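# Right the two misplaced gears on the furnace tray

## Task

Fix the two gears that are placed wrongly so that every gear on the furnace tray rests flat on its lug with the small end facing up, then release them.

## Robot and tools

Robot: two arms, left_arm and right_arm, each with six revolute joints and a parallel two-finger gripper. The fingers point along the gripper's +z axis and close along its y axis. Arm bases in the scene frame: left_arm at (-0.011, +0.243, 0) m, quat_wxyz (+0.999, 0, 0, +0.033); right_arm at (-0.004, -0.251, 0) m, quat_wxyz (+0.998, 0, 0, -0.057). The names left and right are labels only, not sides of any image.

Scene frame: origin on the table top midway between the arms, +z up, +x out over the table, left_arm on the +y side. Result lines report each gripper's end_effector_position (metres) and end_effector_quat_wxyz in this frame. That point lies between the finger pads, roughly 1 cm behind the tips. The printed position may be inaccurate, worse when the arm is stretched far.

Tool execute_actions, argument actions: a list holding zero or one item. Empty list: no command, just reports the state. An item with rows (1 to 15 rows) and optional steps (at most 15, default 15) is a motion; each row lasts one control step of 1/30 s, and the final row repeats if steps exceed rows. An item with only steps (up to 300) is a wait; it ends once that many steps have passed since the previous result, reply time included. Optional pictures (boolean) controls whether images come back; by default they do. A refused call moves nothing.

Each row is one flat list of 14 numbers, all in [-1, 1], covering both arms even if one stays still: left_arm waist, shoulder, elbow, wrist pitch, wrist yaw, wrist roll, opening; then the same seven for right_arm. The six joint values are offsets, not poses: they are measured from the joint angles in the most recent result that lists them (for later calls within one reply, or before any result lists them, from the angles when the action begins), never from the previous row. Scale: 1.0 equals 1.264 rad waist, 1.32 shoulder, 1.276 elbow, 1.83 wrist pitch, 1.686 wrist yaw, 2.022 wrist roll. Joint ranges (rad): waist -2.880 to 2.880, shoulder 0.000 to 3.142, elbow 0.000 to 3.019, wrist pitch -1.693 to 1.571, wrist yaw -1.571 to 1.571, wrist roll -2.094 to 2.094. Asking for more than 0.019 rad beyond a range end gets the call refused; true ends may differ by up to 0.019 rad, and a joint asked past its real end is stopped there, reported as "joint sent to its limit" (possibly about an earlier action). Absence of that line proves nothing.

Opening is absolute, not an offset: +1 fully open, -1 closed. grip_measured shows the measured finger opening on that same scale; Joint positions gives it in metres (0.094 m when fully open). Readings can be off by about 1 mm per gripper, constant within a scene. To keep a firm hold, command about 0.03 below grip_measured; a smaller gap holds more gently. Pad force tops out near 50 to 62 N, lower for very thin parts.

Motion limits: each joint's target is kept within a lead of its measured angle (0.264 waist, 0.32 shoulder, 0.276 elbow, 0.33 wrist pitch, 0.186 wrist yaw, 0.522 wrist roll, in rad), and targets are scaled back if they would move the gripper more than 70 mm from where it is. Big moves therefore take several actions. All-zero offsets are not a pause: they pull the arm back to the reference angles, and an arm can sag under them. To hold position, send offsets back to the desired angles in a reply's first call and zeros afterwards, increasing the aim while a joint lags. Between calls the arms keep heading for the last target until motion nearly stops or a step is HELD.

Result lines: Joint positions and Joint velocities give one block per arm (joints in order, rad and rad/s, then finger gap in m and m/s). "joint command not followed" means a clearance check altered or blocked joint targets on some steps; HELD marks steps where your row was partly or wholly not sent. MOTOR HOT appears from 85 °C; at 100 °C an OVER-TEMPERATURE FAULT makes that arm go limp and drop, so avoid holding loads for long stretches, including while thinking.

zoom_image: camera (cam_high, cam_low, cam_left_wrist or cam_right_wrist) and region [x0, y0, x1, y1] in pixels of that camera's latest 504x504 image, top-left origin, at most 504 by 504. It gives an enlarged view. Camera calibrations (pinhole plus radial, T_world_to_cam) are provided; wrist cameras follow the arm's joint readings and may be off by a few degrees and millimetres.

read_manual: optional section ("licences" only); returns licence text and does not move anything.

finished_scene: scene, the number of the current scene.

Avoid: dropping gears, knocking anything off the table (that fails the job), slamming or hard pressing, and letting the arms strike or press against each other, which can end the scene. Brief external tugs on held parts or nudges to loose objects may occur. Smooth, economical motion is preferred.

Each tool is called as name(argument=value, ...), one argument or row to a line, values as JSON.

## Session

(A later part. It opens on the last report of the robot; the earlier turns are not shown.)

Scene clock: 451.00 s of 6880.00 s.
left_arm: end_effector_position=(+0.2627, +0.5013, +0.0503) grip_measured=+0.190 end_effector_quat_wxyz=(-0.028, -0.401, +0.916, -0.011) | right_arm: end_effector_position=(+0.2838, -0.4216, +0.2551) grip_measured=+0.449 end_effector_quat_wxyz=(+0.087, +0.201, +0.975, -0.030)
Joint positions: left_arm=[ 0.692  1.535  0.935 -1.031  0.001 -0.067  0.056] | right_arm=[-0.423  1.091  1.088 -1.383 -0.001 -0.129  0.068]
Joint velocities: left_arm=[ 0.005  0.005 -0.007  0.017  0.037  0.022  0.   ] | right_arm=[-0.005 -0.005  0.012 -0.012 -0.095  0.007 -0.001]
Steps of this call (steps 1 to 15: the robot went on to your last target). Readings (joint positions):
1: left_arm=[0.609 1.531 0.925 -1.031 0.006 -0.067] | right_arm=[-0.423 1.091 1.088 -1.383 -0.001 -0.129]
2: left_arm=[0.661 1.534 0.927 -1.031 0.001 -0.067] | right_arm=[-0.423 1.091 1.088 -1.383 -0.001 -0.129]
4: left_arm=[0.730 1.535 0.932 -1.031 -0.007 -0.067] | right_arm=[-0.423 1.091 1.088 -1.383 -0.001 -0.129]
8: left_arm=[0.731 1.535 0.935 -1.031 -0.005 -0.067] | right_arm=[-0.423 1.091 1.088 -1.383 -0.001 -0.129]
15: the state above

execute_actions(
  actions=[
    {"rows":[[0,0.025,-0.017,0.05,0,0,0.14,0,0,0,0,0,0,0.45],[0,0.052,-0.035,0.095,0,0,0.14,0,0,0,0,0,0,0.45]],"steps":12},
  ],
  pictures=false,
)

Scene clock: 457.70 s of 6880.00 s.
left_arm: end_effector_position=(+0.2711, +0.5086, +0.0090) grip_measured=+0.190 end_effector_quat_wxyz=(-0.006, -0.400, +0.917, -0.002) | right_arm: end_effector_position=(+0.2838, -0.4216, +0.2551) grip_measured=+0.449 end_effector_quat_wxyz=(+0.087, +0.201, +0.975, -0.030)
Joint positions: left_arm=[ 0.69   1.607  0.887 -0.864 -0.    -0.066  0.056] | right_arm=[-0.423  1.091  1.088 -1.383 -0.001 -0.129  0.068]
Joint velocities: left_arm=[-0.005  0.005 -0.002 -0.012  0.066  0.081 -0.   ] | right_arm=[-0.005 -0.005  0.002  0.007 -0.037 -0.051  0.   ]
Steps of this call (steps 1 to 15: the robot went on to your last target; steps 16 to 90: nothing new was sent; then 3.30 s passed at rest; steps 91 to 102: all 12 steps of this action). Readings (joint positions):
91: left_arm=[0.692 1.536 0.930 -1.018 0.001 -0.067] | right_arm=[-0.423 1.091 1.088 -1.383 -0.001 -0.129]
92: left_arm=[0.692 1.540 0.920 -0.979 0.001 -0.067] | right_arm=[-0.423 1.091 1.088 -1.383 -0.001 -0.129]
94: left_arm=[0.692 1.565 0.901 -0.903 0.001 -0.067] | right_arm=[-0.423 1.091 1.088 -1.383 -0.001 -0.129]
98: left_arm=[0.690 1.607 0.888 -0.867 -0.001 -0.066] | right_arm=[-0.423 1.091 1.088 -1.383 -0.001 -0.129]
102: the state above

execute_actions(
  actions=[
    {"rows":[[0,0,0,0,0,0,0.5,0,0,0,0,0,0,0.45],[0,0,0,0,0,0,0.5,0,0,0,0,0,0,0.45],[0,0,0,0,0,0,0.5,0,0,0,0,0,0,0.45],[0,0,0,0,0,0,0.5,0,0,0,0,0,0,0.45],[0,0,0,0,0,0,0.5,0,0,0,0,0,0,0.45],[0,0,0,0,0,0,0.5,0,0,0,0,0,0,0.45],[0,-0.06,0.03,-0.07,0,0,0.6,0,0,0,0,0,0,0.45],[0,-0.12,0.06,-0.14,0,0,0.6,0,0,0,0,0,0,0.45]],"steps":15},
  ],
  pictures=false,
)

execute_actions(
  actions=[
    {"rows":[[0,-0.03,-0.1,0.25,0,0,0.6,0,0,0,0,0,0,0.45],[0,-0.03,-0.2,0.5,0,0,0.6,0,0,0,0,0,0,0.45],[0,-0.03,-0.3,0.7,0,0,0.6,0,0,0,0,0,0,0.45],[0,-0.03,-0.4,0.9,0,0,0.6,0,0,0,0,0,0,0.45],[0,-0.03,-0.5,1.0,0,0,0.6,0,0,0,0,0,0,0.45]],"steps":15},
  ],
)

Scene clock: 479.50 s of 6880.00 s.
left_arm: end_effector_position=(+0.2479, +0.4867, +0.0789) grip_measured=+0.597 end_effector_quat_wxyz=(-0.029, -0.400, +0.916, -0.010) | right_arm: end_effector_position=(+0.2838, -0.4216, +0.2551) grip_measured=+0.449 end_effector_quat_wxyz=(+0.087, +0.201, +0.975, -0.030)
Joint positions: left_arm=[ 0.69   1.44   0.917 -1.11  -0.    -0.066  0.075] | right_arm=[-0.423  1.091  1.088 -1.383 -0.001 -0.129  0.068]
Joint velocities: left_arm=[ 0.005 -0.2    0.222 -0.027  0.022 -0.007  0.   ] | right_arm=[-0.015  0.005  0.002 -0.012 -0.022  0.007  0.   ]
Steps of this call (steps 1 to 15: the robot went on to your last target; steps 16 to 90: nothing new was sent; then 18.30 s passed at rest; steps 91 to 105: all 15 steps of this action). Readings (joint positions):
91: left_arm=[0.690 1.607 0.887 -0.864 -0.000 -0.066] | right_arm=[-0.423 1.091 1.088 -1.383 -0.001 -0.129]
92: left_arm=[0.690 1.607 0.887 -0.864 -0.000 -0.066] | right_arm=[-0.423 1.091 1.088 -1.383 -0.001 -0.129]
94: left_arm=[0.690 1.607 0.887 -0.864 -0.000 -0.066] | right_arm=[-0.423 1.091 1.088 -1.383 -0.001 -0.129]
98: left_arm=[0.690 1.593 0.893 -0.934 -0.000 -0.066] | right_arm=[-0.423 1.091 1.088 -1.383 -0.001 -0.129]
105: the state above

Scene clock: 480.00 s of 6880.00 s.
left_arm: end_effector_position=(+0.2597, +0.4964, +0.0142) grip_measured=+0.597 end_effector_quat_wxyz=(+0.362, -0.362, +0.848, +0.136) | right_arm: end_effector_position=(+0.2838, -0.4216, +0.2551) grip_measured=+0.449 end_effector_quat_wxyz=(+0.087, +0.201, +0.975, -0.030)
Joint positions: left_arm=[ 0.683  1.336  0.303  0.258 -0.01  -0.053  0.075] | right_arm=[-0.423  1.091  1.088 -1.383 -0.001 -0.129  0.068]
Joint velocities: left_arm=[ 0.024  0.767 -0.632  3.06   0.066 -0.007  0.   ] | right_arm=[ 0.005 -0.015 -0.002 -0.027 -0.007  0.022 -0.001]
Steps of this call (steps 1 to 15: all 15 steps of this action). Readings (joint positions):
1: left_arm=[0.690 1.429 0.906 -1.053 -0.000 -0.066] | right_arm=[-0.423 1.091 1.088 -1.383 -0.001 -0.129]
2: left_arm=[0.690 1.413 0.864 -0.936 -0.000 -0.066] | right_arm=[-0.423 1.091 1.088 -1.383 -0.001 -0.129]
4: left_arm=[0.690 1.388 0.750 -0.760 -0.000 -0.066] | right_arm=[-0.423 1.091 1.088 -1.383 -0.001 -0.129]
8: left_arm=[0.679 1.342 0.543 -0.451 -0.007 -0.054] | right_arm=[-0.423 1.091 1.088 -1.383 -0.001 -0.129]
15: the state above
camera_calibration (this result's frames):
cam_left_wrist: T_world_to_cam=[[0.703906, -0.709689, 0.0292774, 0.168592], [-0.695384, -0.696947, -0.175229, 0.53214], [0.144763, 0.102986, -0.984092, 0.0499677], [0, 0, 0, 1]] pos_world=[0.244135, 0.485375, 0.137483]
cam_right_wrist: T_world_to_cam=[[-0.400267, -0.915706, 0.0356097, -0.283991], [-0.827044, 0.377702, 0.416341, 0.291177], [-0.394696, 0.137197, -0.908511, 0.523481], [0, 0, 0, 1]] pos_world=[0.33376, -0.441851, 0.364472]

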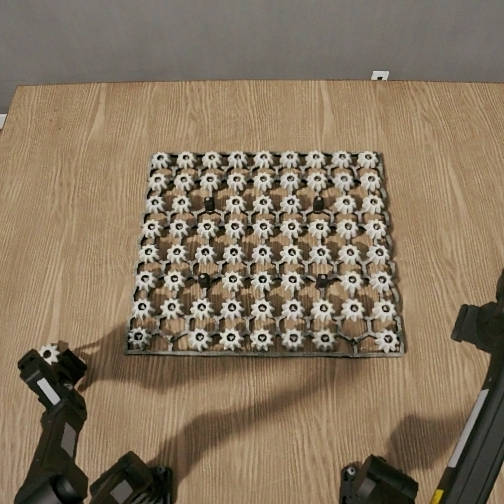

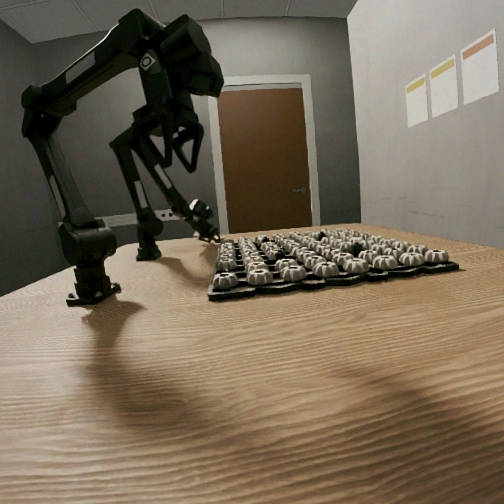

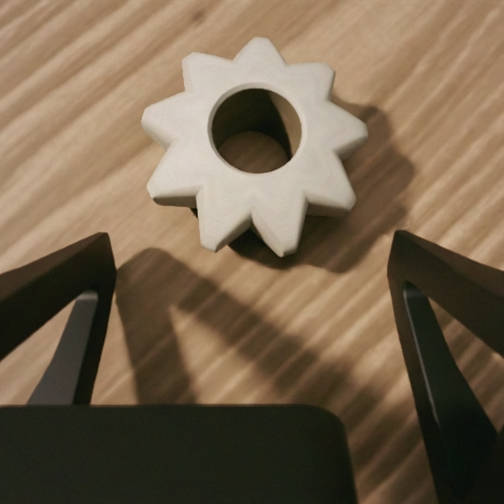

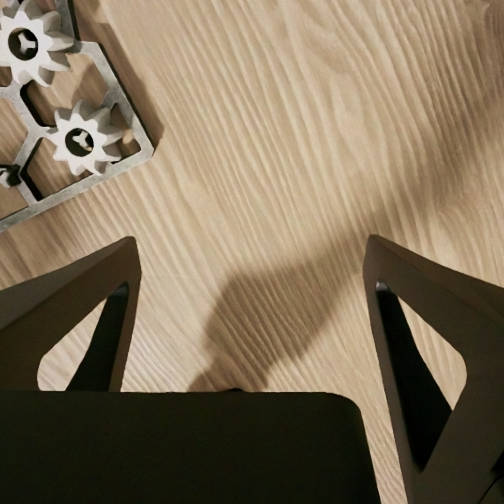

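Path dipped low; see where it settles.

execute_actions(
  actions=[],
)

Scene clock: 481.03 s of 6880.00 s.
left_arm: end_effector_position=(+0.2874, +0.5211, +0.0617) grip_measured=+0.597 end_effector_quat_wxyz=(+0.501, -0.331, +0.778, +0.184) | right_arm: end_effector_position=(+0.2838, -0.4216, +0.2551) grip_measured=+0.449 end_effector_quat_wxyz=(+0.087, +0.201, +0.975, -0.030)
Joint positions: left_arm=[ 0.683  1.408  0.265  0.699 -0.004 -0.053  0.075] | right_arm=[-0.423  1.091  1.088 -1.383 -0.001 -0.129  0.068]
Joint velocities: left_arm=[ 0.005 -0.005 -0.007  0.017  0.007 -0.007 -0.001] | right_arm=[-0.005 -0.005  0.007  0.007  0.051  0.022 -0.001]
Steps of this call (steps 1 to 30: the robot went on to your last target; step 31: nothing new was sent). Readings (joint positions):
1: left_arm=[0.683 1.363 0.285 0.359 -0.006 -0.053] | right_arm=[-0.423 1.091 1.088 -1.383 -0.001 -0.129]
2: left_arm=[0.683 1.386 0.272 0.457 -0.005 -0.053] | right_arm=[-0.423 1.091 1.088 -1.383 -0.001 -0.129]
4: left_arm=[0.683 1.411 0.264 0.604 -0.004 -0.053] | right_arm=[-0.423 1.091 1.088 -1.383 -0.001 -0.129]
8: left_arm=[0.683 1.408 0.265 0.694 -0.004 -0.053] | right_arm=[-0.423 1.091 1.088 -1.383 -0.001 -0.129]
31: the state above
All arms were judged still, so your last target was given up. Only a new action makes them travel on or press farther. Fingers that are still opening or closing keep moving.
camera_calibration (this result's frames):
cam_left_wrist: T_world_to_cam=[[0.69218, -0.720593, 0.0404005, 0.17357], [-0.616733, -0.619635, -0.485482, 0.533143], [0.374869, 0.311125, -0.873313, -0.0912352], [0, 0, 0, 1]] pos_world=[0.242867, 0.483813, 0.172142]
cam_right_wrist: T_world_to_cam=[[-0.400267, -0.915706, 0.0356097, -0.283991], [-0.827044, 0.377702, 0.416341, 0.291177], [-0.394696, 0.137197, -0.908511, 0.523481], [0, 0, 0, 1]] pos_world=[0.33376, -0.441851, 0.364472]

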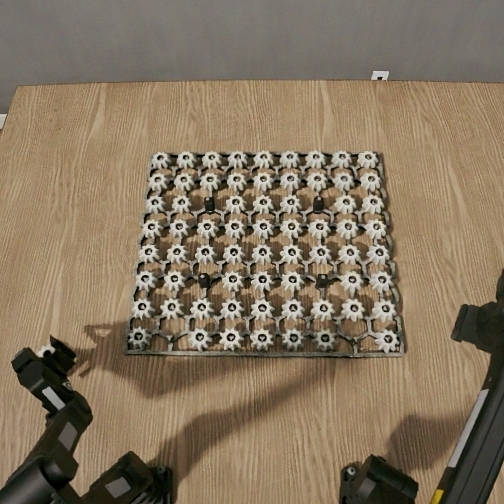

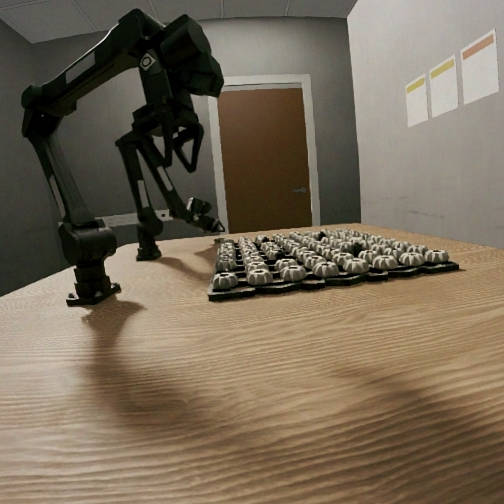

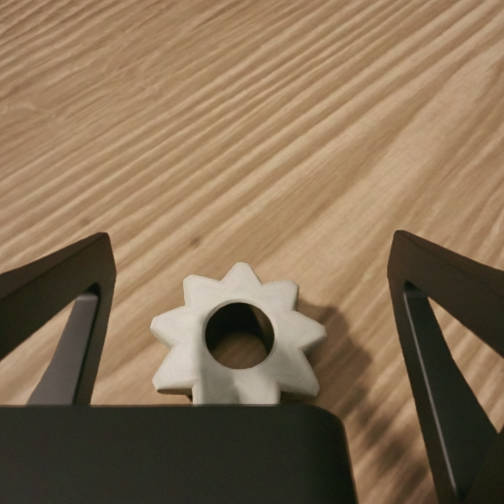

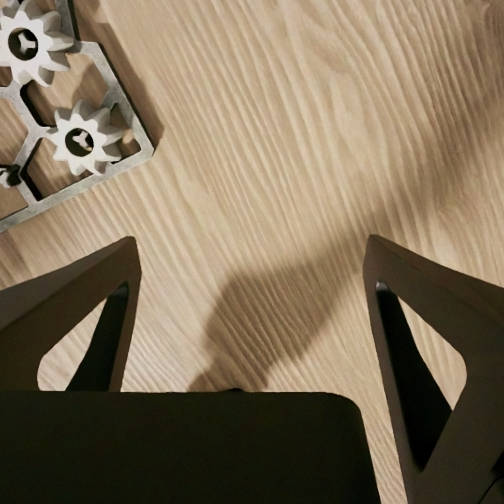

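execute_actions(
  actions=[
    {"rows":[[0,0.04,0,0.07,0,0,0.6,0,0,0,0,0,0,0.45],[0,0.08,-0.01,0.13,0,0,0.6,0,0,0,0,0,0,0.45],[0,0.12,-0.01,0.18,0,0,0.6,0,0,0,0,0,0,0.45],[0,0.16,-0.02,0.22,0,0,0.6,0,0,0,0,0,0,0.45],[0,0.2,-0.02,0.26,0,0,0.6,0,0,0,0,0,0,0.45],[0,0.24,-0.03,0.29,0,0,0.6,0,0,0,0,0,0,0.45],[0,0.27,-0.03,0.32,0,0,0.6,0,0,0,0,0,0,0.45],[0,0.3,-0.03,0.34,0,0,0.6,0,0,0,0,0,0,0.45],[0,0.32,-0.035,0.355,0,0,0.6,0,0,0,0,0,0,0.45]],"steps":15},
  ],
)

Scene clock: 491.73 s of 6880.00 s.
left_arm: end_effector_position=(+0.2841, +0.5180, +0.0195) grip_measured=+0.597 end_effector_quat_wxyz=(+0.554, -0.315, +0.743, +0.204) | right_arm: end_effector_position=(+0.2838, -0.4216, +0.2551) grip_measured=+0.449 end_effector_quat_wxyz=(+0.087, +0.201, +0.975, -0.030)
Joint positions: left_arm=[ 0.683  1.852  0.221  1.323 -0.004 -0.05   0.075] | right_arm=[-0.423  1.091  1.088 -1.383 -0.001 -0.129  0.068]
Joint velocities: left_arm=[-0.005 -0.054  0.002  0.105 -0.007 -0.051 -0.   ] | right_arm=[-0.005 -0.005  0.002 -0.017 -0.007 -0.007  0.   ]
Steps of this call (steps 1 to 90: nothing new was sent; then 7.20 s passed at rest; steps 91 to 105: all 15 steps of this action). Readings (joint positions):
91: left_arm=[0.683 1.413 0.263 0.718 -0.004 -0.053] | right_arm=[-0.423 1.091 1.088 -1.383 -0.001 -0.129]
92: left_arm=[0.683 1.429 0.259 0.772 -0.004 -0.053] | right_arm=[-0.423 1.091 1.088 -1.383 -0.001 -0.129]
94: left_arm=[0.683 1.498 0.254 0.931 -0.004 -0.053] | right_arm=[-0.423 1.091 1.088 -1.383 -0.001 -0.129]
98: left_arm=[0.683 1.716 0.245 1.204 -0.004 -0.053] | right_arm=[-0.423 1.091 1.088 -1.383 -0.001 -0.129]
105: the state above
camera_calibration (this result's frames):
cam_left_wrist: T_world_to_cam=[[0.687475, -0.725151, 0.0391781, 0.179066], [-0.564314, -0.567394, -0.599679, 0.468954], [0.457087, 0.390155, -0.799281, -0.191632], [0, 0, 0, 1]] pos_world=[0.229126, 0.470697, 0.121038]
cam_right_wrist: T_world_to_cam=[[-0.400267, -0.915706, 0.0356097, -0.283991], [-0.827044, 0.377702, 0.416341, 0.291177], [-0.394696, 0.137197, -0.908511, 0.523481], [0, 0, 0, 1]] pos_world=[0.33376, -0.441851, 0.364472]

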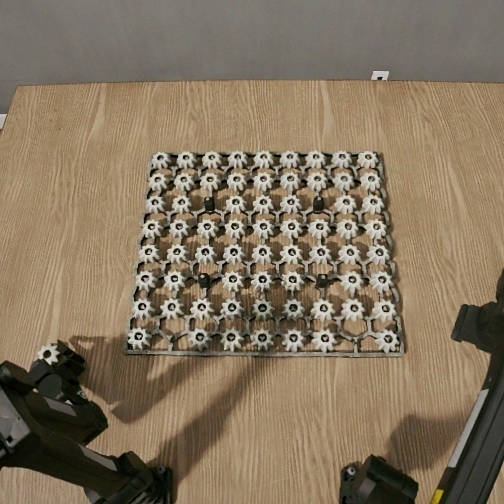

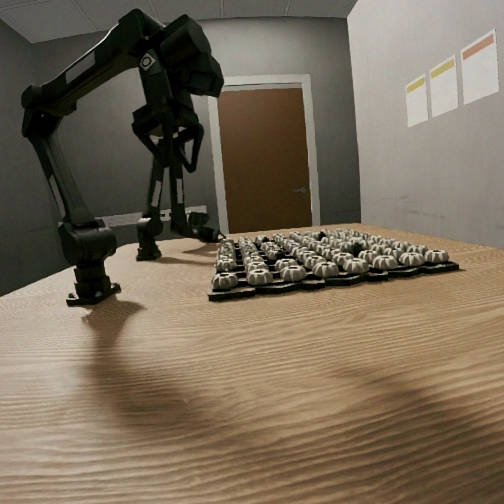

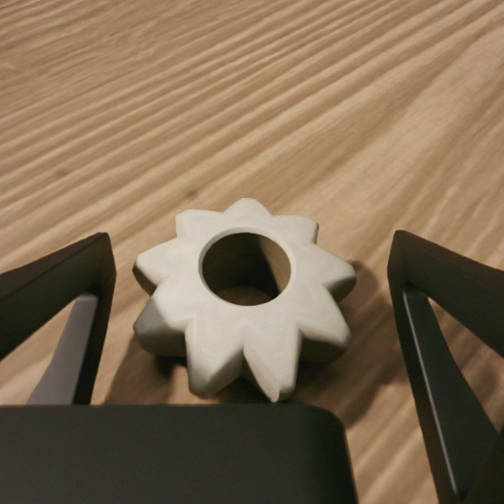

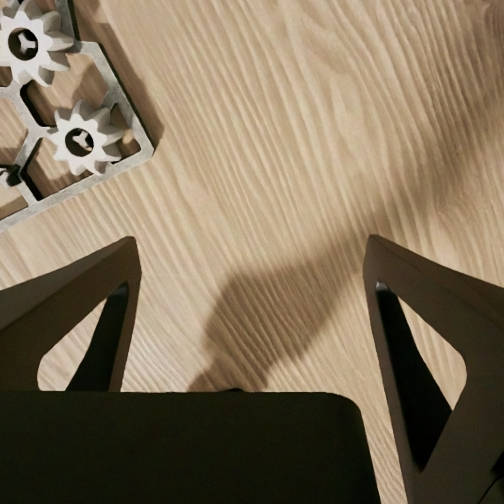

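execute_actions(
  actions=[
    {"rows":[[0,0,0,0,0,0,0.14,0,0,0,0,0,0,0.45]],"steps":12},
  ],
  pictures=false,
)

execute_actions(
  actions=[
    {"rows":[[0,-0.05,0.05,-0.05,0,0,0.14,0,0,0,0,0,0,0.45],[0,-0.1,0.11,-0.12,0,0,0.14,0,0,0,0,0,0,0.45],[0,-0.15,0.18,-0.2,0,0,0.14,0,0,0,0,0,0,0.45],[0,-0.2,0.25,-0.3,0,0,0.14,0,0,0,0,0,0,0.45],[0,-0.24,0.32,-0.4,0,0,0.14,0,0,0,0,0,0,0.45],[0,-0.27,0.39,-0.5,0,0,0.14,0,0,0,0,0,0,0.45],[0,-0.27,0.47,-0.6,0,0,0.14,0,0,0,0,0,0,0.45]],"steps":15},
  ],
  pictures=false,
)

execute_actions(
  actions=[
    {"steps":20},
  ],
)

Scene clock: 503.23 s of 6880.00 s.
left_arm: end_effector_position=(+0.2843, +0.5186, +0.0215) grip_measured=+0.191 end_effector_quat_wxyz=(+0.556, -0.315, +0.741, +0.205) | right_arm: end_effector_position=(+0.2838, -0.4216, +0.2551) grip_measured=+0.449 end_effector_quat_wxyz=(+0.087, +0.201, +0.975, -0.030)
Joint positions: left_arm=[ 0.684  1.849  0.221  1.328 -0.005 -0.05   0.056] | right_arm=[-0.423  1.091  1.088 -1.383 -0.001 -0.129  0.068]
Joint velocities: left_arm=[-0.005 -0.015 -0.002 -0.002  0.007  0.051 -0.001] | right_arm=[-0.005 -0.005  0.007  0.002 -0.066 -0.007 -0.   ]
Steps of this call (steps 1 to 15: the robot went on to your last target; steps 16 to 90: nothing new was sent; then 8.10 s passed at rest; steps 91 to 102: all 12 steps of this action). Readings (joint positions):
91: left_arm=[0.683 1.849 0.221 1.328 -0.004 -0.050] | right_arm=[-0.423 1.091 1.088 -1.383 -0.001 -0.129]
92: left_arm=[0.684 1.849 0.221 1.328 -0.005 -0.050] | right_arm=[-0.423 1.091 1.088 -1.383 -0.001 -0.129]
94: left_arm=[0.684 1.849 0.221 1.328 -0.005 -0.050] | right_arm=[-0.423 1.091 1.088 -1.383 -0.001 -0.129]
98: left_arm=[0.684 1.849 0.221 1.328 -0.005 -0.050] | right_arm=[-0.423 1.091 1.088 -1.383 -0.001 -0.129]
102: the state above

Scene clock: 503.73 s of 6880.00 s.
left_arm: end_effector_position=(+0.3879, +0.6152, +0.1020) grip_measured=+0.191 end_effector_quat_wxyz=(+0.500, -0.331, +0.779, +0.185) | right_arm: end_effector_position=(+0.2838, -0.4216, +0.2551) grip_measured=+0.449 end_effector_quat_wxyz=(+0.087, +0.201, +0.975, -0.030)
Joint positions: left_arm=[ 0.684  1.568  0.66   0.462 -0.005 -0.05   0.056] | right_arm=[-0.423  1.091  1.088 -1.383 -0.001 -0.129  0.068]
Joint velocities: left_arm=[ 0.005 -0.327  1.096 -2.654 -0.037  0.007  0.001] | right_arm=[-0.015  0.015  0.002 -0.002 -0.022 -0.037  0.   ]
Steps of this call (steps 1 to 15: all 15 steps of this action). Readings (joint positions):
1: left_arm=[0.684 1.844 0.224 1.317 -0.005 -0.050] | right_arm=[-0.423 1.091 1.088 -1.383 -0.001 -0.129]
2: left_arm=[0.684 1.823 0.237 1.273 -0.005 -0.050] | right_arm=[-0.423 1.091 1.088 -1.383 -0.001 -0.129]
4: left_arm=[0.684 1.764 0.292 1.128 -0.005 -0.050] | right_arm=[-0.423 1.091 1.088 -1.383 -0.001 -0.129]
8: left_arm=[0.684 1.669 0.421 0.907 -0.005 -0.050] | right_arm=[-0.423 1.091 1.088 -1.383 -0.001 -0.129]
15: the state above

Scene clock: 504.40 s of 6880.00 s.
left_arm: end_effector_position=(+0.4010, +0.6274, +0.1313) grip_measured=+0.191 end_effector_quat_wxyz=(+0.470, -0.338, +0.796, +0.174) | right_arm: end_effector_position=(+0.2838, -0.4216, +0.2551) grip_measured=+0.449 end_effector_quat_wxyz=(+0.087, +0.201, +0.975, -0.030)
Joint positions: left_arm=[ 0.684  1.516  0.773  0.224 -0.005 -0.05   0.056] | right_arm=[-0.423  1.091  1.088 -1.383 -0.001 -0.129  0.068]
Joint velocities: left_arm=[-0.005  0.005  0.007 -0.012  0.066 -0.007 -0.   ] | right_arm=[-0.024 -0.005 -0.007  0.002  0.051  0.007  0.   ]
Steps of this call (steps 1 to 20: the robot went on to your last target). Readings (joint positions):
1: left_arm=[0.684 1.559 0.696 0.381 -0.005 -0.050] | right_arm=[-0.423 1.091 1.088 -1.383 -0.001 -0.129]
2: left_arm=[0.684 1.551 0.726 0.320 -0.005 -0.050] | right_arm=[-0.423 1.091 1.088 -1.383 -0.001 -0.129]
4: left_arm=[0.684 1.536 0.761 0.260 -0.005 -0.050] | right_arm=[-0.423 1.091 1.088 -1.383 -0.001 -0.129]
8: left_arm=[0.684 1.516 0.773 0.235 -0.005 -0.050] | right_arm=[-0.423 1.091 1.088 -1.383 -0.001 -0.129]
20: the state above
camera_calibration (this result's frames):
cam_left_wrist: T_world_to_cam=[[0.694256, -0.718805, 0.0364408, 0.167312], [-0.642784, -0.642017, -0.417903, 0.718486], [0.323787, 0.266708, -0.90776, -0.0532348], [0, 0, 0, 1]] pos_world=[0.362911, 0.595743, 0.245836]
cam_right_wrist: T_world_to_cam=[[-0.400267, -0.915706, 0.0356097, -0.283991], [-0.827044, 0.377702, 0.416341, 0.291177], [-0.394696, 0.137197, -0.908511, 0.523481], [0, 0, 0, 1]] pos_world=[0.33376, -0.441851, 0.364472]

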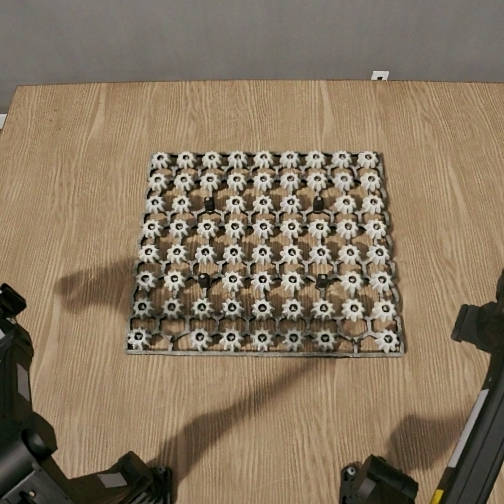

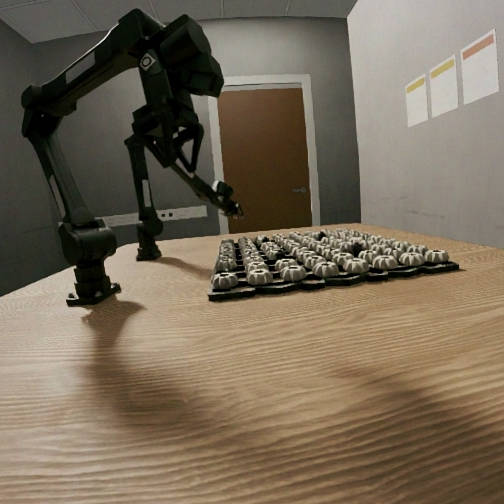

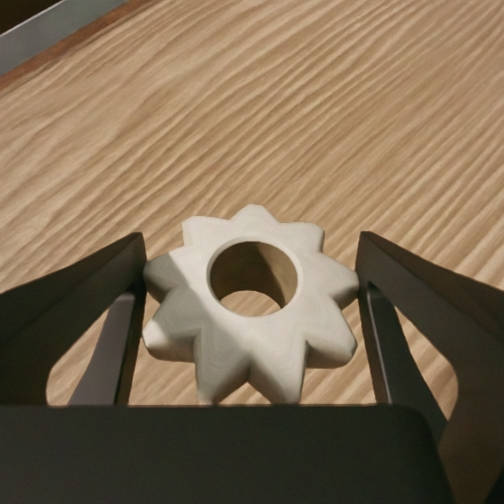

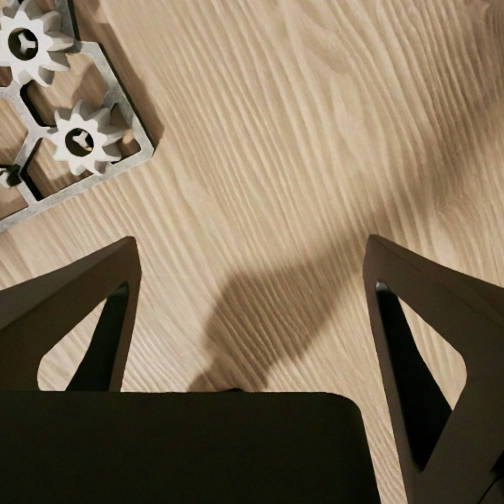

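execute_actions(
  actions=[
    {"rows":[[-0.02,0,0.08,-0.1,0,0,0.14,0,0,0,0,0,0,0.45],[-0.04,0,0.16,-0.22,0,0,0.14,0,0,0,0,0,0,0.45],[-0.06,0.02,0.24,-0.34,0,0,0.14,0,0,0,0,0,0,0.45],[-0.07,0.04,0.31,-0.46,0,0,0.14,0,0,0,0,0,0,0.45],[-0.07,0.07,0.385,-0.58,0,0,0.14,0,0,0,0,0,0,0.45],[-0.07,0.1,0.385,-0.7,0,0,0.14,0,0,0,0,0,0,0.45],[-0.07,0.13,0.385,-0.8,0,0,0.14,0,0,0,0,0,0,0.45],[-0.07,0.155,0.385,-0.9,0,0,0.14,0,0,0,0,0,0,0.45],[-0.07,0.177,0.385,-1,0,0,0.14,0,0,0,0,0,0,0.45]],"steps":15},
  ],
  pictures=false,
)

execute_actions(
  actions=[
    {"steps":25},
  ],
)

Scene clock: 511.53 s of 6880.00 s.
left_arm: end_effector_position=(+0.3552, +0.5244, +0.0684) grip_measured=+0.143 end_effector_quat_wxyz=(-0.062, -0.344, +0.937, -0.016) | right_arm: end_effector_position=(+0.2838, -0.4216, +0.2551) grip_measured=+0.449 end_effector_quat_wxyz=(+0.087, +0.201, +0.975, -0.030)
Joint positions: left_arm=[ 0.588  1.749  1.262 -1.212 -0.006 -0.05   0.054] | right_arm=[-0.423  1.091  1.088 -1.383 -0.001 -0.129  0.068]
Joint velocities: left_arm=[ 0.005  0.2   -0.217 -3.158  0.037 -0.022 -0.001] | right_arm=[ 0.005  0.005 -0.007 -0.002  0.007 -0.037 -0.   ]
Steps of this call (steps 1 to 15: the robot went on to your last target; steps 16 to 90: nothing new was sent; then 3.63 s passed at rest; steps 91 to 105: all 15 steps of this action). Readings (joint positions):
91: left_arm=[0.683 1.516 0.779 0.191 -0.005 -0.050] | right_arm=[-0.423 1.091 1.088 -1.383 -0.001 -0.129]
92: left_arm=[0.679 1.516 0.803 0.100 -0.005 -0.050] | right_arm=[-0.423 1.091 1.088 -1.383 -0.001 -0.129]
94: left_arm=[0.662 1.534 0.874 -0.089 -0.010 -0.050] | right_arm=[-0.423 1.091 1.088 -1.383 -0.001 -0.129]
98: left_arm=[0.609 1.637 1.136 -0.506 -0.008 -0.050] | right_arm=[-0.423 1.091 1.088 -1.383 -0.001 -0.129]
105: the state above

Scene clock: 512.37 s of 6880.00 s.
left_arm: end_effector_position=(+0.2769, +0.4649, +0.0882) grip_measured=+0.143 end_effector_quat_wxyz=(-0.258, -0.332, +0.904, -0.078) | right_arm: end_effector_position=(+0.2838, -0.4216, +0.2551) grip_measured=+0.449 end_effector_quat_wxyz=(+0.087, +0.201, +0.975, -0.030)
Joint positions: left_arm=[ 0.589  1.762  1.238 -1.593 -0.006 -0.05   0.054] | right_arm=[-0.423  1.091  1.088 -1.383 -0.001 -0.129  0.068]
Joint velocities: left_arm=[-0.005 -0.005 -0.012 -0.007  0.022  0.007 -0.   ] | right_arm=[-0.024 -0.024  0.002  0.002  0.037 -0.037 -0.001]
Steps of this call (steps 1 to 25: the robot went on to your last target). Readings (joint positions):
1: left_arm=[0.588 1.756 1.255 -1.319 -0.006 -0.050] | right_arm=[-0.423 1.091 1.088 -1.383 -0.001 -0.129]
2: left_arm=[0.589 1.761 1.249 -1.419 -0.006 -0.050] | right_arm=[-0.423 1.091 1.088 -1.383 -0.001 -0.129]
4: left_arm=[0.589 1.762 1.239 -1.544 -0.006 -0.050] | right_arm=[-0.423 1.091 1.088 -1.383 -0.001 -0.129]
8: left_arm=[0.589 1.762 1.238 -1.591 -0.006 -0.050] | right_arm=[-0.423 1.091 1.088 -1.383 -0.001 -0.129]
25: the state above
camera_calibration (this result's frames):
cam_left_wrist: T_world_to_cam=[[0.636712, -0.770853, -0.0195579, 0.183288], [-0.293105, -0.265404, 0.918505, 0.126602], [-0.713223, -0.579091, -0.394926, 0.626283], [0, 0, 0, 1]] pos_world=[0.367085, 0.537563, 0.134636]
cam_right_wrist: T_world_to_cam=[[-0.400267, -0.915706, 0.0356097, -0.283991], [-0.827044, 0.377702, 0.416341, 0.291177], [-0.394696, 0.137197, -0.908511, 0.523481], [0, 0, 0, 1]] pos_world=[0.33376, -0.441851, 0.364472]

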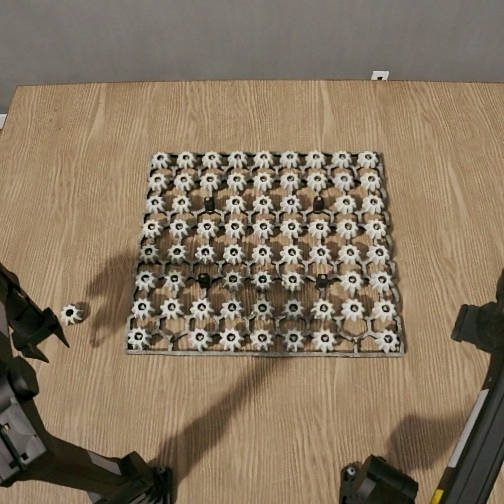

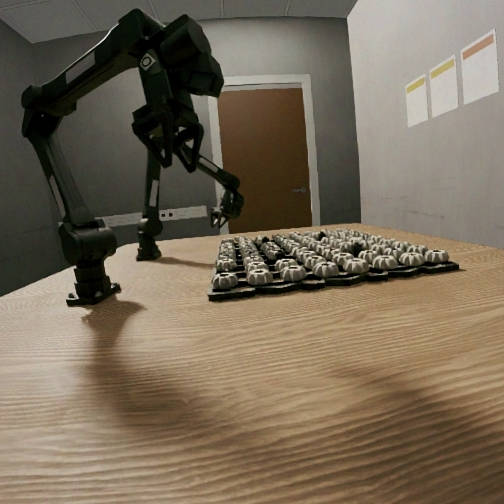

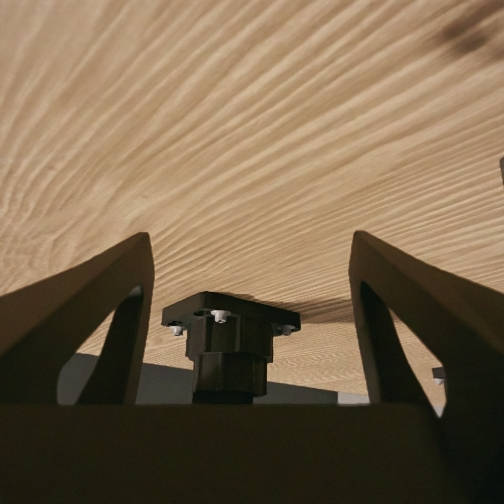

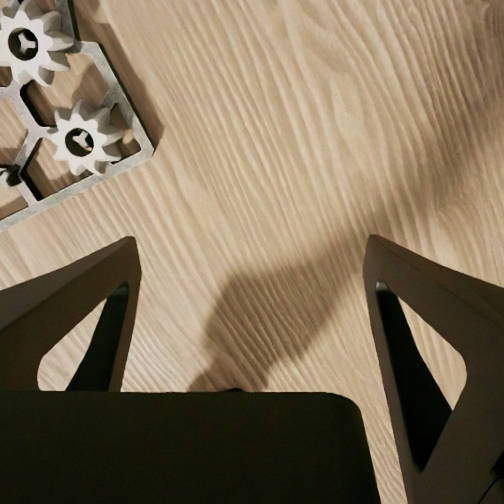

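Dropped. Check orientation.

zoom_image(
  camera="cam_high",
  region=[30,270,190,370],
)

Region (30, 270, 190, 370) of cam_high's 504x504 image, scaled by 3.150, with more detail than that image has; it fills the top 315 rows of this view, and the rest is white.

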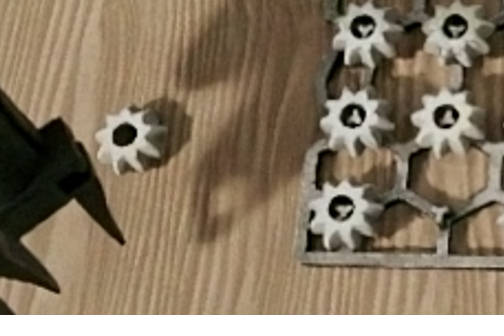

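execute_actions(
  actions=[
    {"rows":[[-0.05,-0.06,0,0.06,0,0.08,0.5,0,0,0,0,0,0,0.45],[-0.1,-0.12,-0.03,0.12,0,0.16,0.5,0,0,0,0,0,0,0.45],[-0.15,-0.176,-0.07,0.18,0,0.235,0.5,0,0,0,0,0,0,0.45],[-0.18,-0.176,-0.07,0.227,0,0.235,0.5,0,0,0,0,0,0,0.45]],"steps":15},
  ],
  pictures=false,
)

execute_actions(
  actions=[
    {"steps":10},
  ],
)

Scene clock: 521.13 s of 6880.00 s.
left_arm: end_effector_position=(+0.3812, +0.4138, +0.1281) grip_measured=+0.497 end_effector_quat_wxyz=(+0.004, -0.012, +1.000, +0.004) | right_arm: end_effector_position=(+0.2838, -0.4216, +0.2551) grip_measured=+0.449 end_effector_quat_wxyz=(+0.087, +0.201, +0.975, -0.030)
Joint positions: left_arm=[ 0.344  1.516  1.146 -1.189 -0.003  0.387  0.07 ] | right_arm=[-0.423  1.091  1.088 -1.383 -0.001 -0.129  0.068]
Joint velocities: left_arm=[ 0.239  0.063 -0.012 -0.002 -0.037  0.168 -0.001] | right_arm=[ 0.005 -0.005  0.007 -0.002 -0.022 -0.051 -0.001]
Steps of this call (steps 1 to 15: the robot went on to your last target; steps 16 to 90: nothing new was sent; then 5.27 s passed at rest; steps 91 to 105: all 15 steps of this action). Readings (joint positions):
91: left_arm=[0.585 1.758 1.236 -1.576 -0.007 -0.029] | right_arm=[-0.423 1.091 1.088 -1.383 -0.001 -0.129]
92: left_arm=[0.575 1.744 1.225 -1.524 -0.008 0.019] | right_arm=[-0.423 1.091 1.088 -1.383 -0.001 -0.129]
94: left_arm=[0.523 1.687 1.180 -1.385 -0.009 0.126] | right_arm=[-0.423 1.091 1.088 -1.383 -0.001 -0.129]
98: left_arm=[0.367 1.566 1.146 -1.216 -0.006 0.288] | right_arm=[-0.423 1.091 1.088 -1.383 -0.001 -0.129]
105: the state above

Scene clock: 521.47 s of 6880.00 s.
left_arm: end_effector_position=(+0.3780, +0.4209, +0.1255) grip_measured=+0.497 end_effector_quat_wxyz=(+0.001, -0.010, +1.000, +0.003) | right_arm: end_effector_position=(+0.2838, -0.4216, +0.2551) grip_measured=+0.449 end_effector_quat_wxyz=(+0.087, +0.201, +0.975, -0.030)
Joint positions: left_arm=[ 0.362  1.523  1.146 -1.189 -0.004  0.409  0.07 ] | right_arm=[-0.423  1.091  1.088 -1.383 -0.001 -0.129  0.068]
Joint velocities: left_arm=[ 0.005  0.005 -0.002  0.007 -0.022  0.007  0.   ] | right_arm=[ 0.005  0.005 -0.007  0.007 -0.007  0.007 -0.   ]
Steps of this call (steps 1 to 10: the robot went on to your last target). Readings (joint positions):
1: left_arm=[0.351 1.518 1.146 -1.189 -0.004 0.392] | right_arm=[-0.423 1.091 1.088 -1.383 -0.001 -0.129]
2: left_arm=[0.357 1.520 1.146 -1.189 -0.004 0.396] | right_arm=[-0.423 1.091 1.088 -1.383 -0.001 -0.129]
4: left_arm=[0.362 1.522 1.146 -1.189 -0.004 0.401] | right_arm=[-0.423 1.091 1.088 -1.383 -0.001 -0.129]
8: left_arm=[0.362 1.523 1.146 -1.189 -0.004 0.408] | right_arm=[-0.423 1.091 1.088 -1.383 -0.001 -0.129]
10: the state above
camera_calibration (this result's frames):
cam_left_wrist: T_world_to_cam=[[0.00957426, -0.999952, 0.00217475, 0.41648], [-0.815888, -0.00655446, 0.578173, 0.241661], [-0.57813, -0.00730993, -0.815912, 0.448685], [0, 0, 0, 1]] pos_world=[0.452579, 0.421324, 0.22546]
cam_right_wrist: T_world_to_cam=[[-0.400267, -0.915706, 0.0356097, -0.283991], [-0.827044, 0.377702, 0.416341, 0.291177], [-0.394696, 0.137197, -0.908511, 0.523481], [0, 0, 0, 1]] pos_world=[0.33376, -0.441851, 0.364472]

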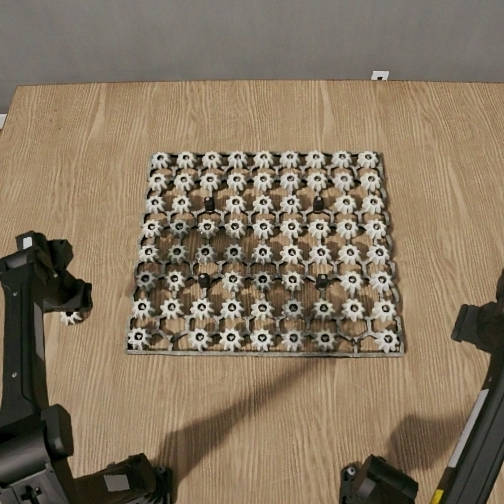

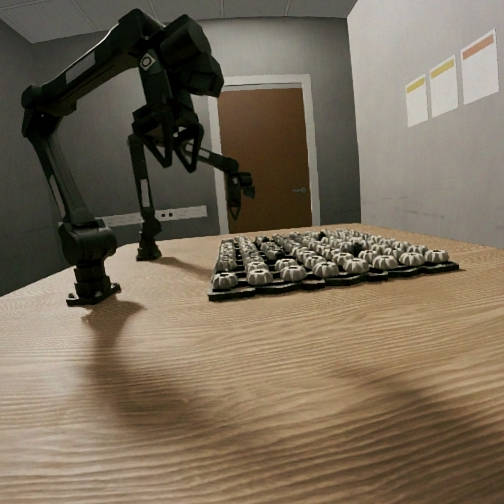

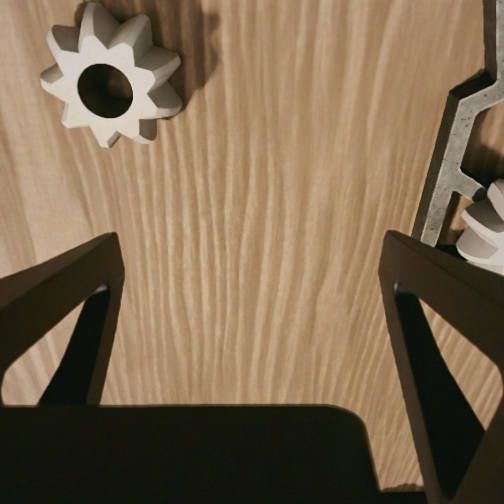

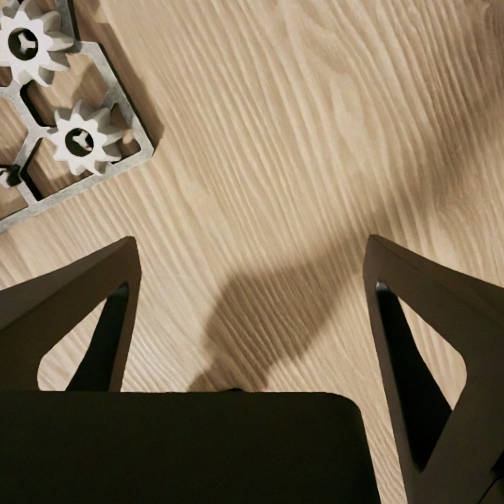

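execute_actions(
  actions=[
    {"rows":[[0.04,0.05,0,0.04,0,0.02,0.5,0,0,0,0,0,0,0.45],[0.085,0.1,0.01,0.07,0,0.052,0.5,0,0,0,0,0,0,0.45],[0.085,0.134,0.012,0.092,0,0.052,0.5,0,0,0,0,0,0,0.45]],"steps":15},
  ],
)

Scene clock: 527.27 s of 6880.00 s.
left_arm: end_effector_position=(+0.3780, +0.4785, +0.0360) grip_measured=+0.497 end_effector_quat_wxyz=(-0.022, -0.024, +0.999, -0.010) | right_arm: end_effector_position=(+0.2838, -0.4216, +0.2551) grip_measured=+0.449 end_effector_quat_wxyz=(+0.087, +0.201, +0.975, -0.030)
Joint positions: left_arm=[ 0.478  1.73   1.141 -1.03  -0.004  0.497  0.07 ] | right_arm=[-0.423  1.091  1.088 -1.383 -0.001 -0.129  0.068]
Joint velocities: left_arm=[-0.054 -0.083  0.002 -0.017 -0.051 -0.022 -0.001] | right_arm=[-0.005 -0.015 -0.012 -0.017  0.022  0.007 -0.002]
Steps of this call (steps 1 to 30: the robot went on to your last target; steps 31 to 90: nothing new was sent; then 2.30 s passed at rest; steps 91 to 105: all 15 steps of this action). Readings (joint positions):
91: left_arm=[0.365 1.526 1.145 -1.180 -0.004 0.416] | right_arm=[-0.423 1.091 1.088 -1.383 -0.001 -0.129]
92: left_arm=[0.374 1.536 1.145 -1.155 -0.002 0.430] | right_arm=[-0.423 1.091 1.088 -1.383 -0.001 -0.129]
94: left_arm=[0.409 1.582 1.146 -1.089 -0.002 0.453] | right_arm=[-0.423 1.091 1.088 -1.383 -0.001 -0.129]
98: left_arm=[0.477 1.705 1.146 -1.034 -0.003 0.481] | right_arm=[-0.423 1.091 1.088 -1.383 -0.001 -0.129]
105: the state above
camera_calibration (this result's frames):
cam_left_wrist: T_world_to_cam=[[0.0384648, -0.998877, 0.0276553, 0.46191], [-0.78853, -0.0133418, 0.614852, 0.285317], [-0.613792, -0.0454572, -0.788158, 0.406873], [0, 0, 0, 1]] pos_world=[0.456949, 0.483693, 0.132479]
cam_right_wrist: T_world_to_cam=[[-0.400267, -0.915706, 0.0356097, -0.283991], [-0.827044, 0.377702, 0.416341, 0.291177], [-0.394696, 0.137197, -0.908511, 0.523481], [0, 0, 0, 1]] pos_world=[0.33376, -0.441851, 0.364472]

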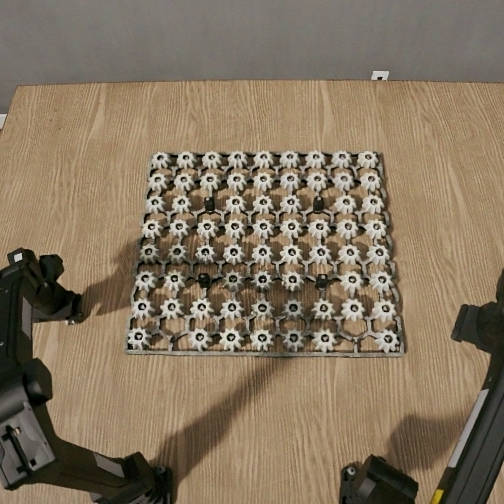

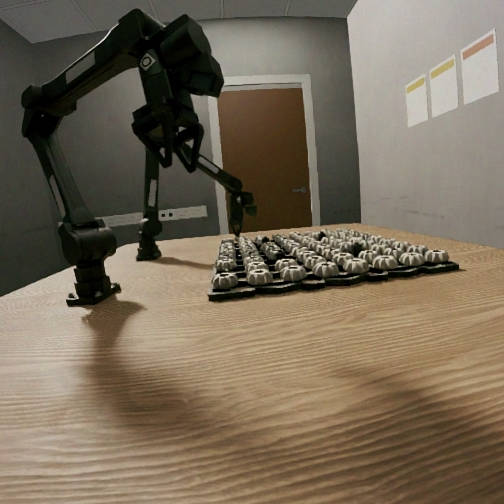

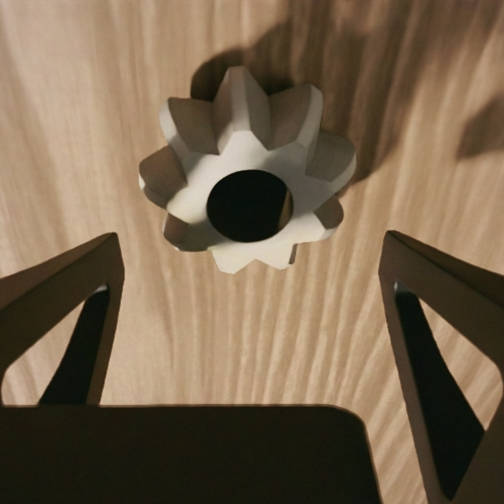

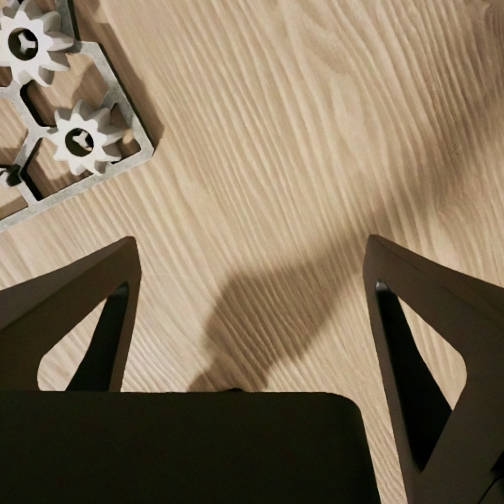

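execute_actions(
  actions=[
    {"rows":[[0,0.015,-0.005,0.04,0,0,0.5,0,0,0,0,0,0,0.45],[0,0.034,-0.01,0.06,0,0,0.5,0,0,0,0,0,0,0.45]],"steps":12},
  ],
)

Scene clock: 532.30 s of 6880.00 s.
left_arm: end_effector_position=(+0.3883, +0.4830, +0.0096) grip_measured=+0.497 end_effector_quat_wxyz=(-0.006, -0.020, +1.000, -0.002) | right_arm: end_effector_position=(+0.2838, -0.4216, +0.2551) grip_measured=+0.449 end_effector_quat_wxyz=(+0.087, +0.201, +0.975, -0.030)
Joint positions: left_arm=[ 0.475  1.776  1.123 -0.93  -0.003  0.501  0.07 ] | right_arm=[-0.423  1.091  1.088 -1.383 -0.001 -0.129  0.068]
Joint velocities: left_arm=[-0.005 -0.005  0.007  0.022  0.007 -0.022  0.   ] | right_arm=[ 0.015  0.005 -0.017  0.002  0.051 -0.037  0.001]
Steps of this call (steps 1 to 15: the robot went on to your last target; steps 16 to 90: nothing new was sent; then 1.63 s passed at rest; steps 91 to 102: all 12 steps of this action). Readings (joint positions):
91: left_arm=[0.475 1.722 1.139 -1.020 -0.004 0.501] | right_arm=[-0.423 1.091 1.088 -1.383 -0.001 -0.129]
92: left_arm=[0.475 1.725 1.136 -0.995 -0.004 0.501] | right_arm=[-0.423 1.091 1.088 -1.383 -0.001 -0.129]
94: left_arm=[0.475 1.740 1.134 -0.952 -0.004 0.501] | right_arm=[-0.423 1.091 1.088 -1.383 -0.001 -0.129]
98: left_arm=[0.475 1.770 1.128 -0.932 -0.003 0.501] | right_arm=[-0.423 1.091 1.088 -1.383 -0.001 -0.129]
102: the state above
camera_calibration (this result's frames):
cam_left_wrist: T_world_to_cam=[[0.0302612, -0.999485, 0.0106552, 0.470409], [-0.807298, -0.018154, 0.589864, 0.319641], [-0.589367, -0.0264519, -0.807432, 0.374122], [0, 0, 0, 1]] pos_world=[0.464306, 0.485866, 0.108521]
cam_right_wrist: T_world_to_cam=[[-0.400267, -0.915706, 0.0356097, -0.283991], [-0.827044, 0.377702, 0.416341, 0.291177], [-0.394696, 0.137197, -0.908511, 0.523481], [0, 0, 0, 1]] pos_world=[0.33376, -0.441851, 0.364472]

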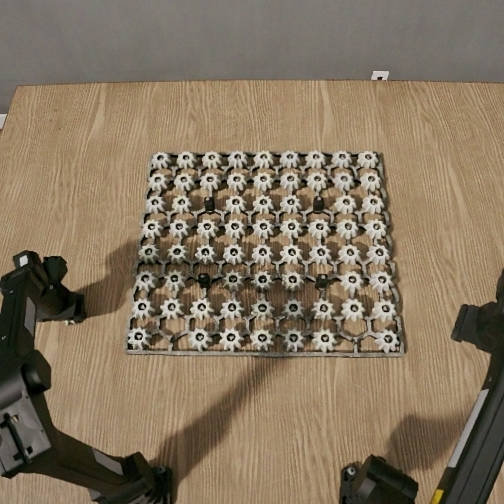

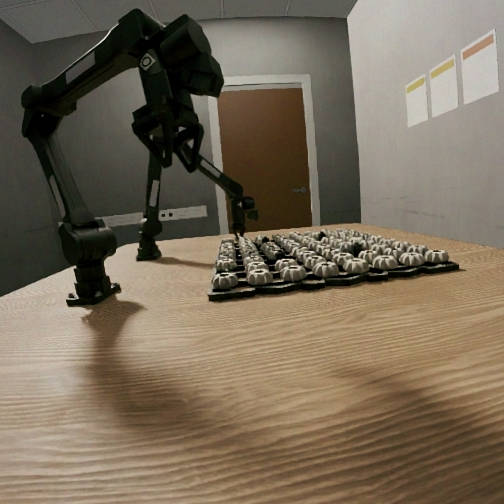

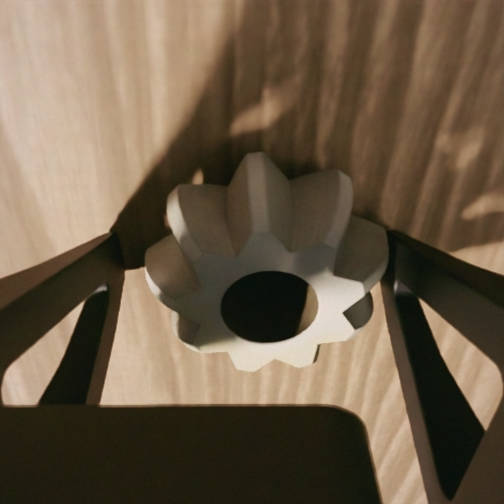

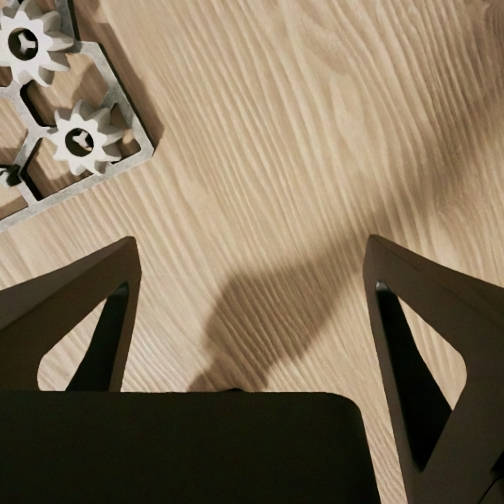

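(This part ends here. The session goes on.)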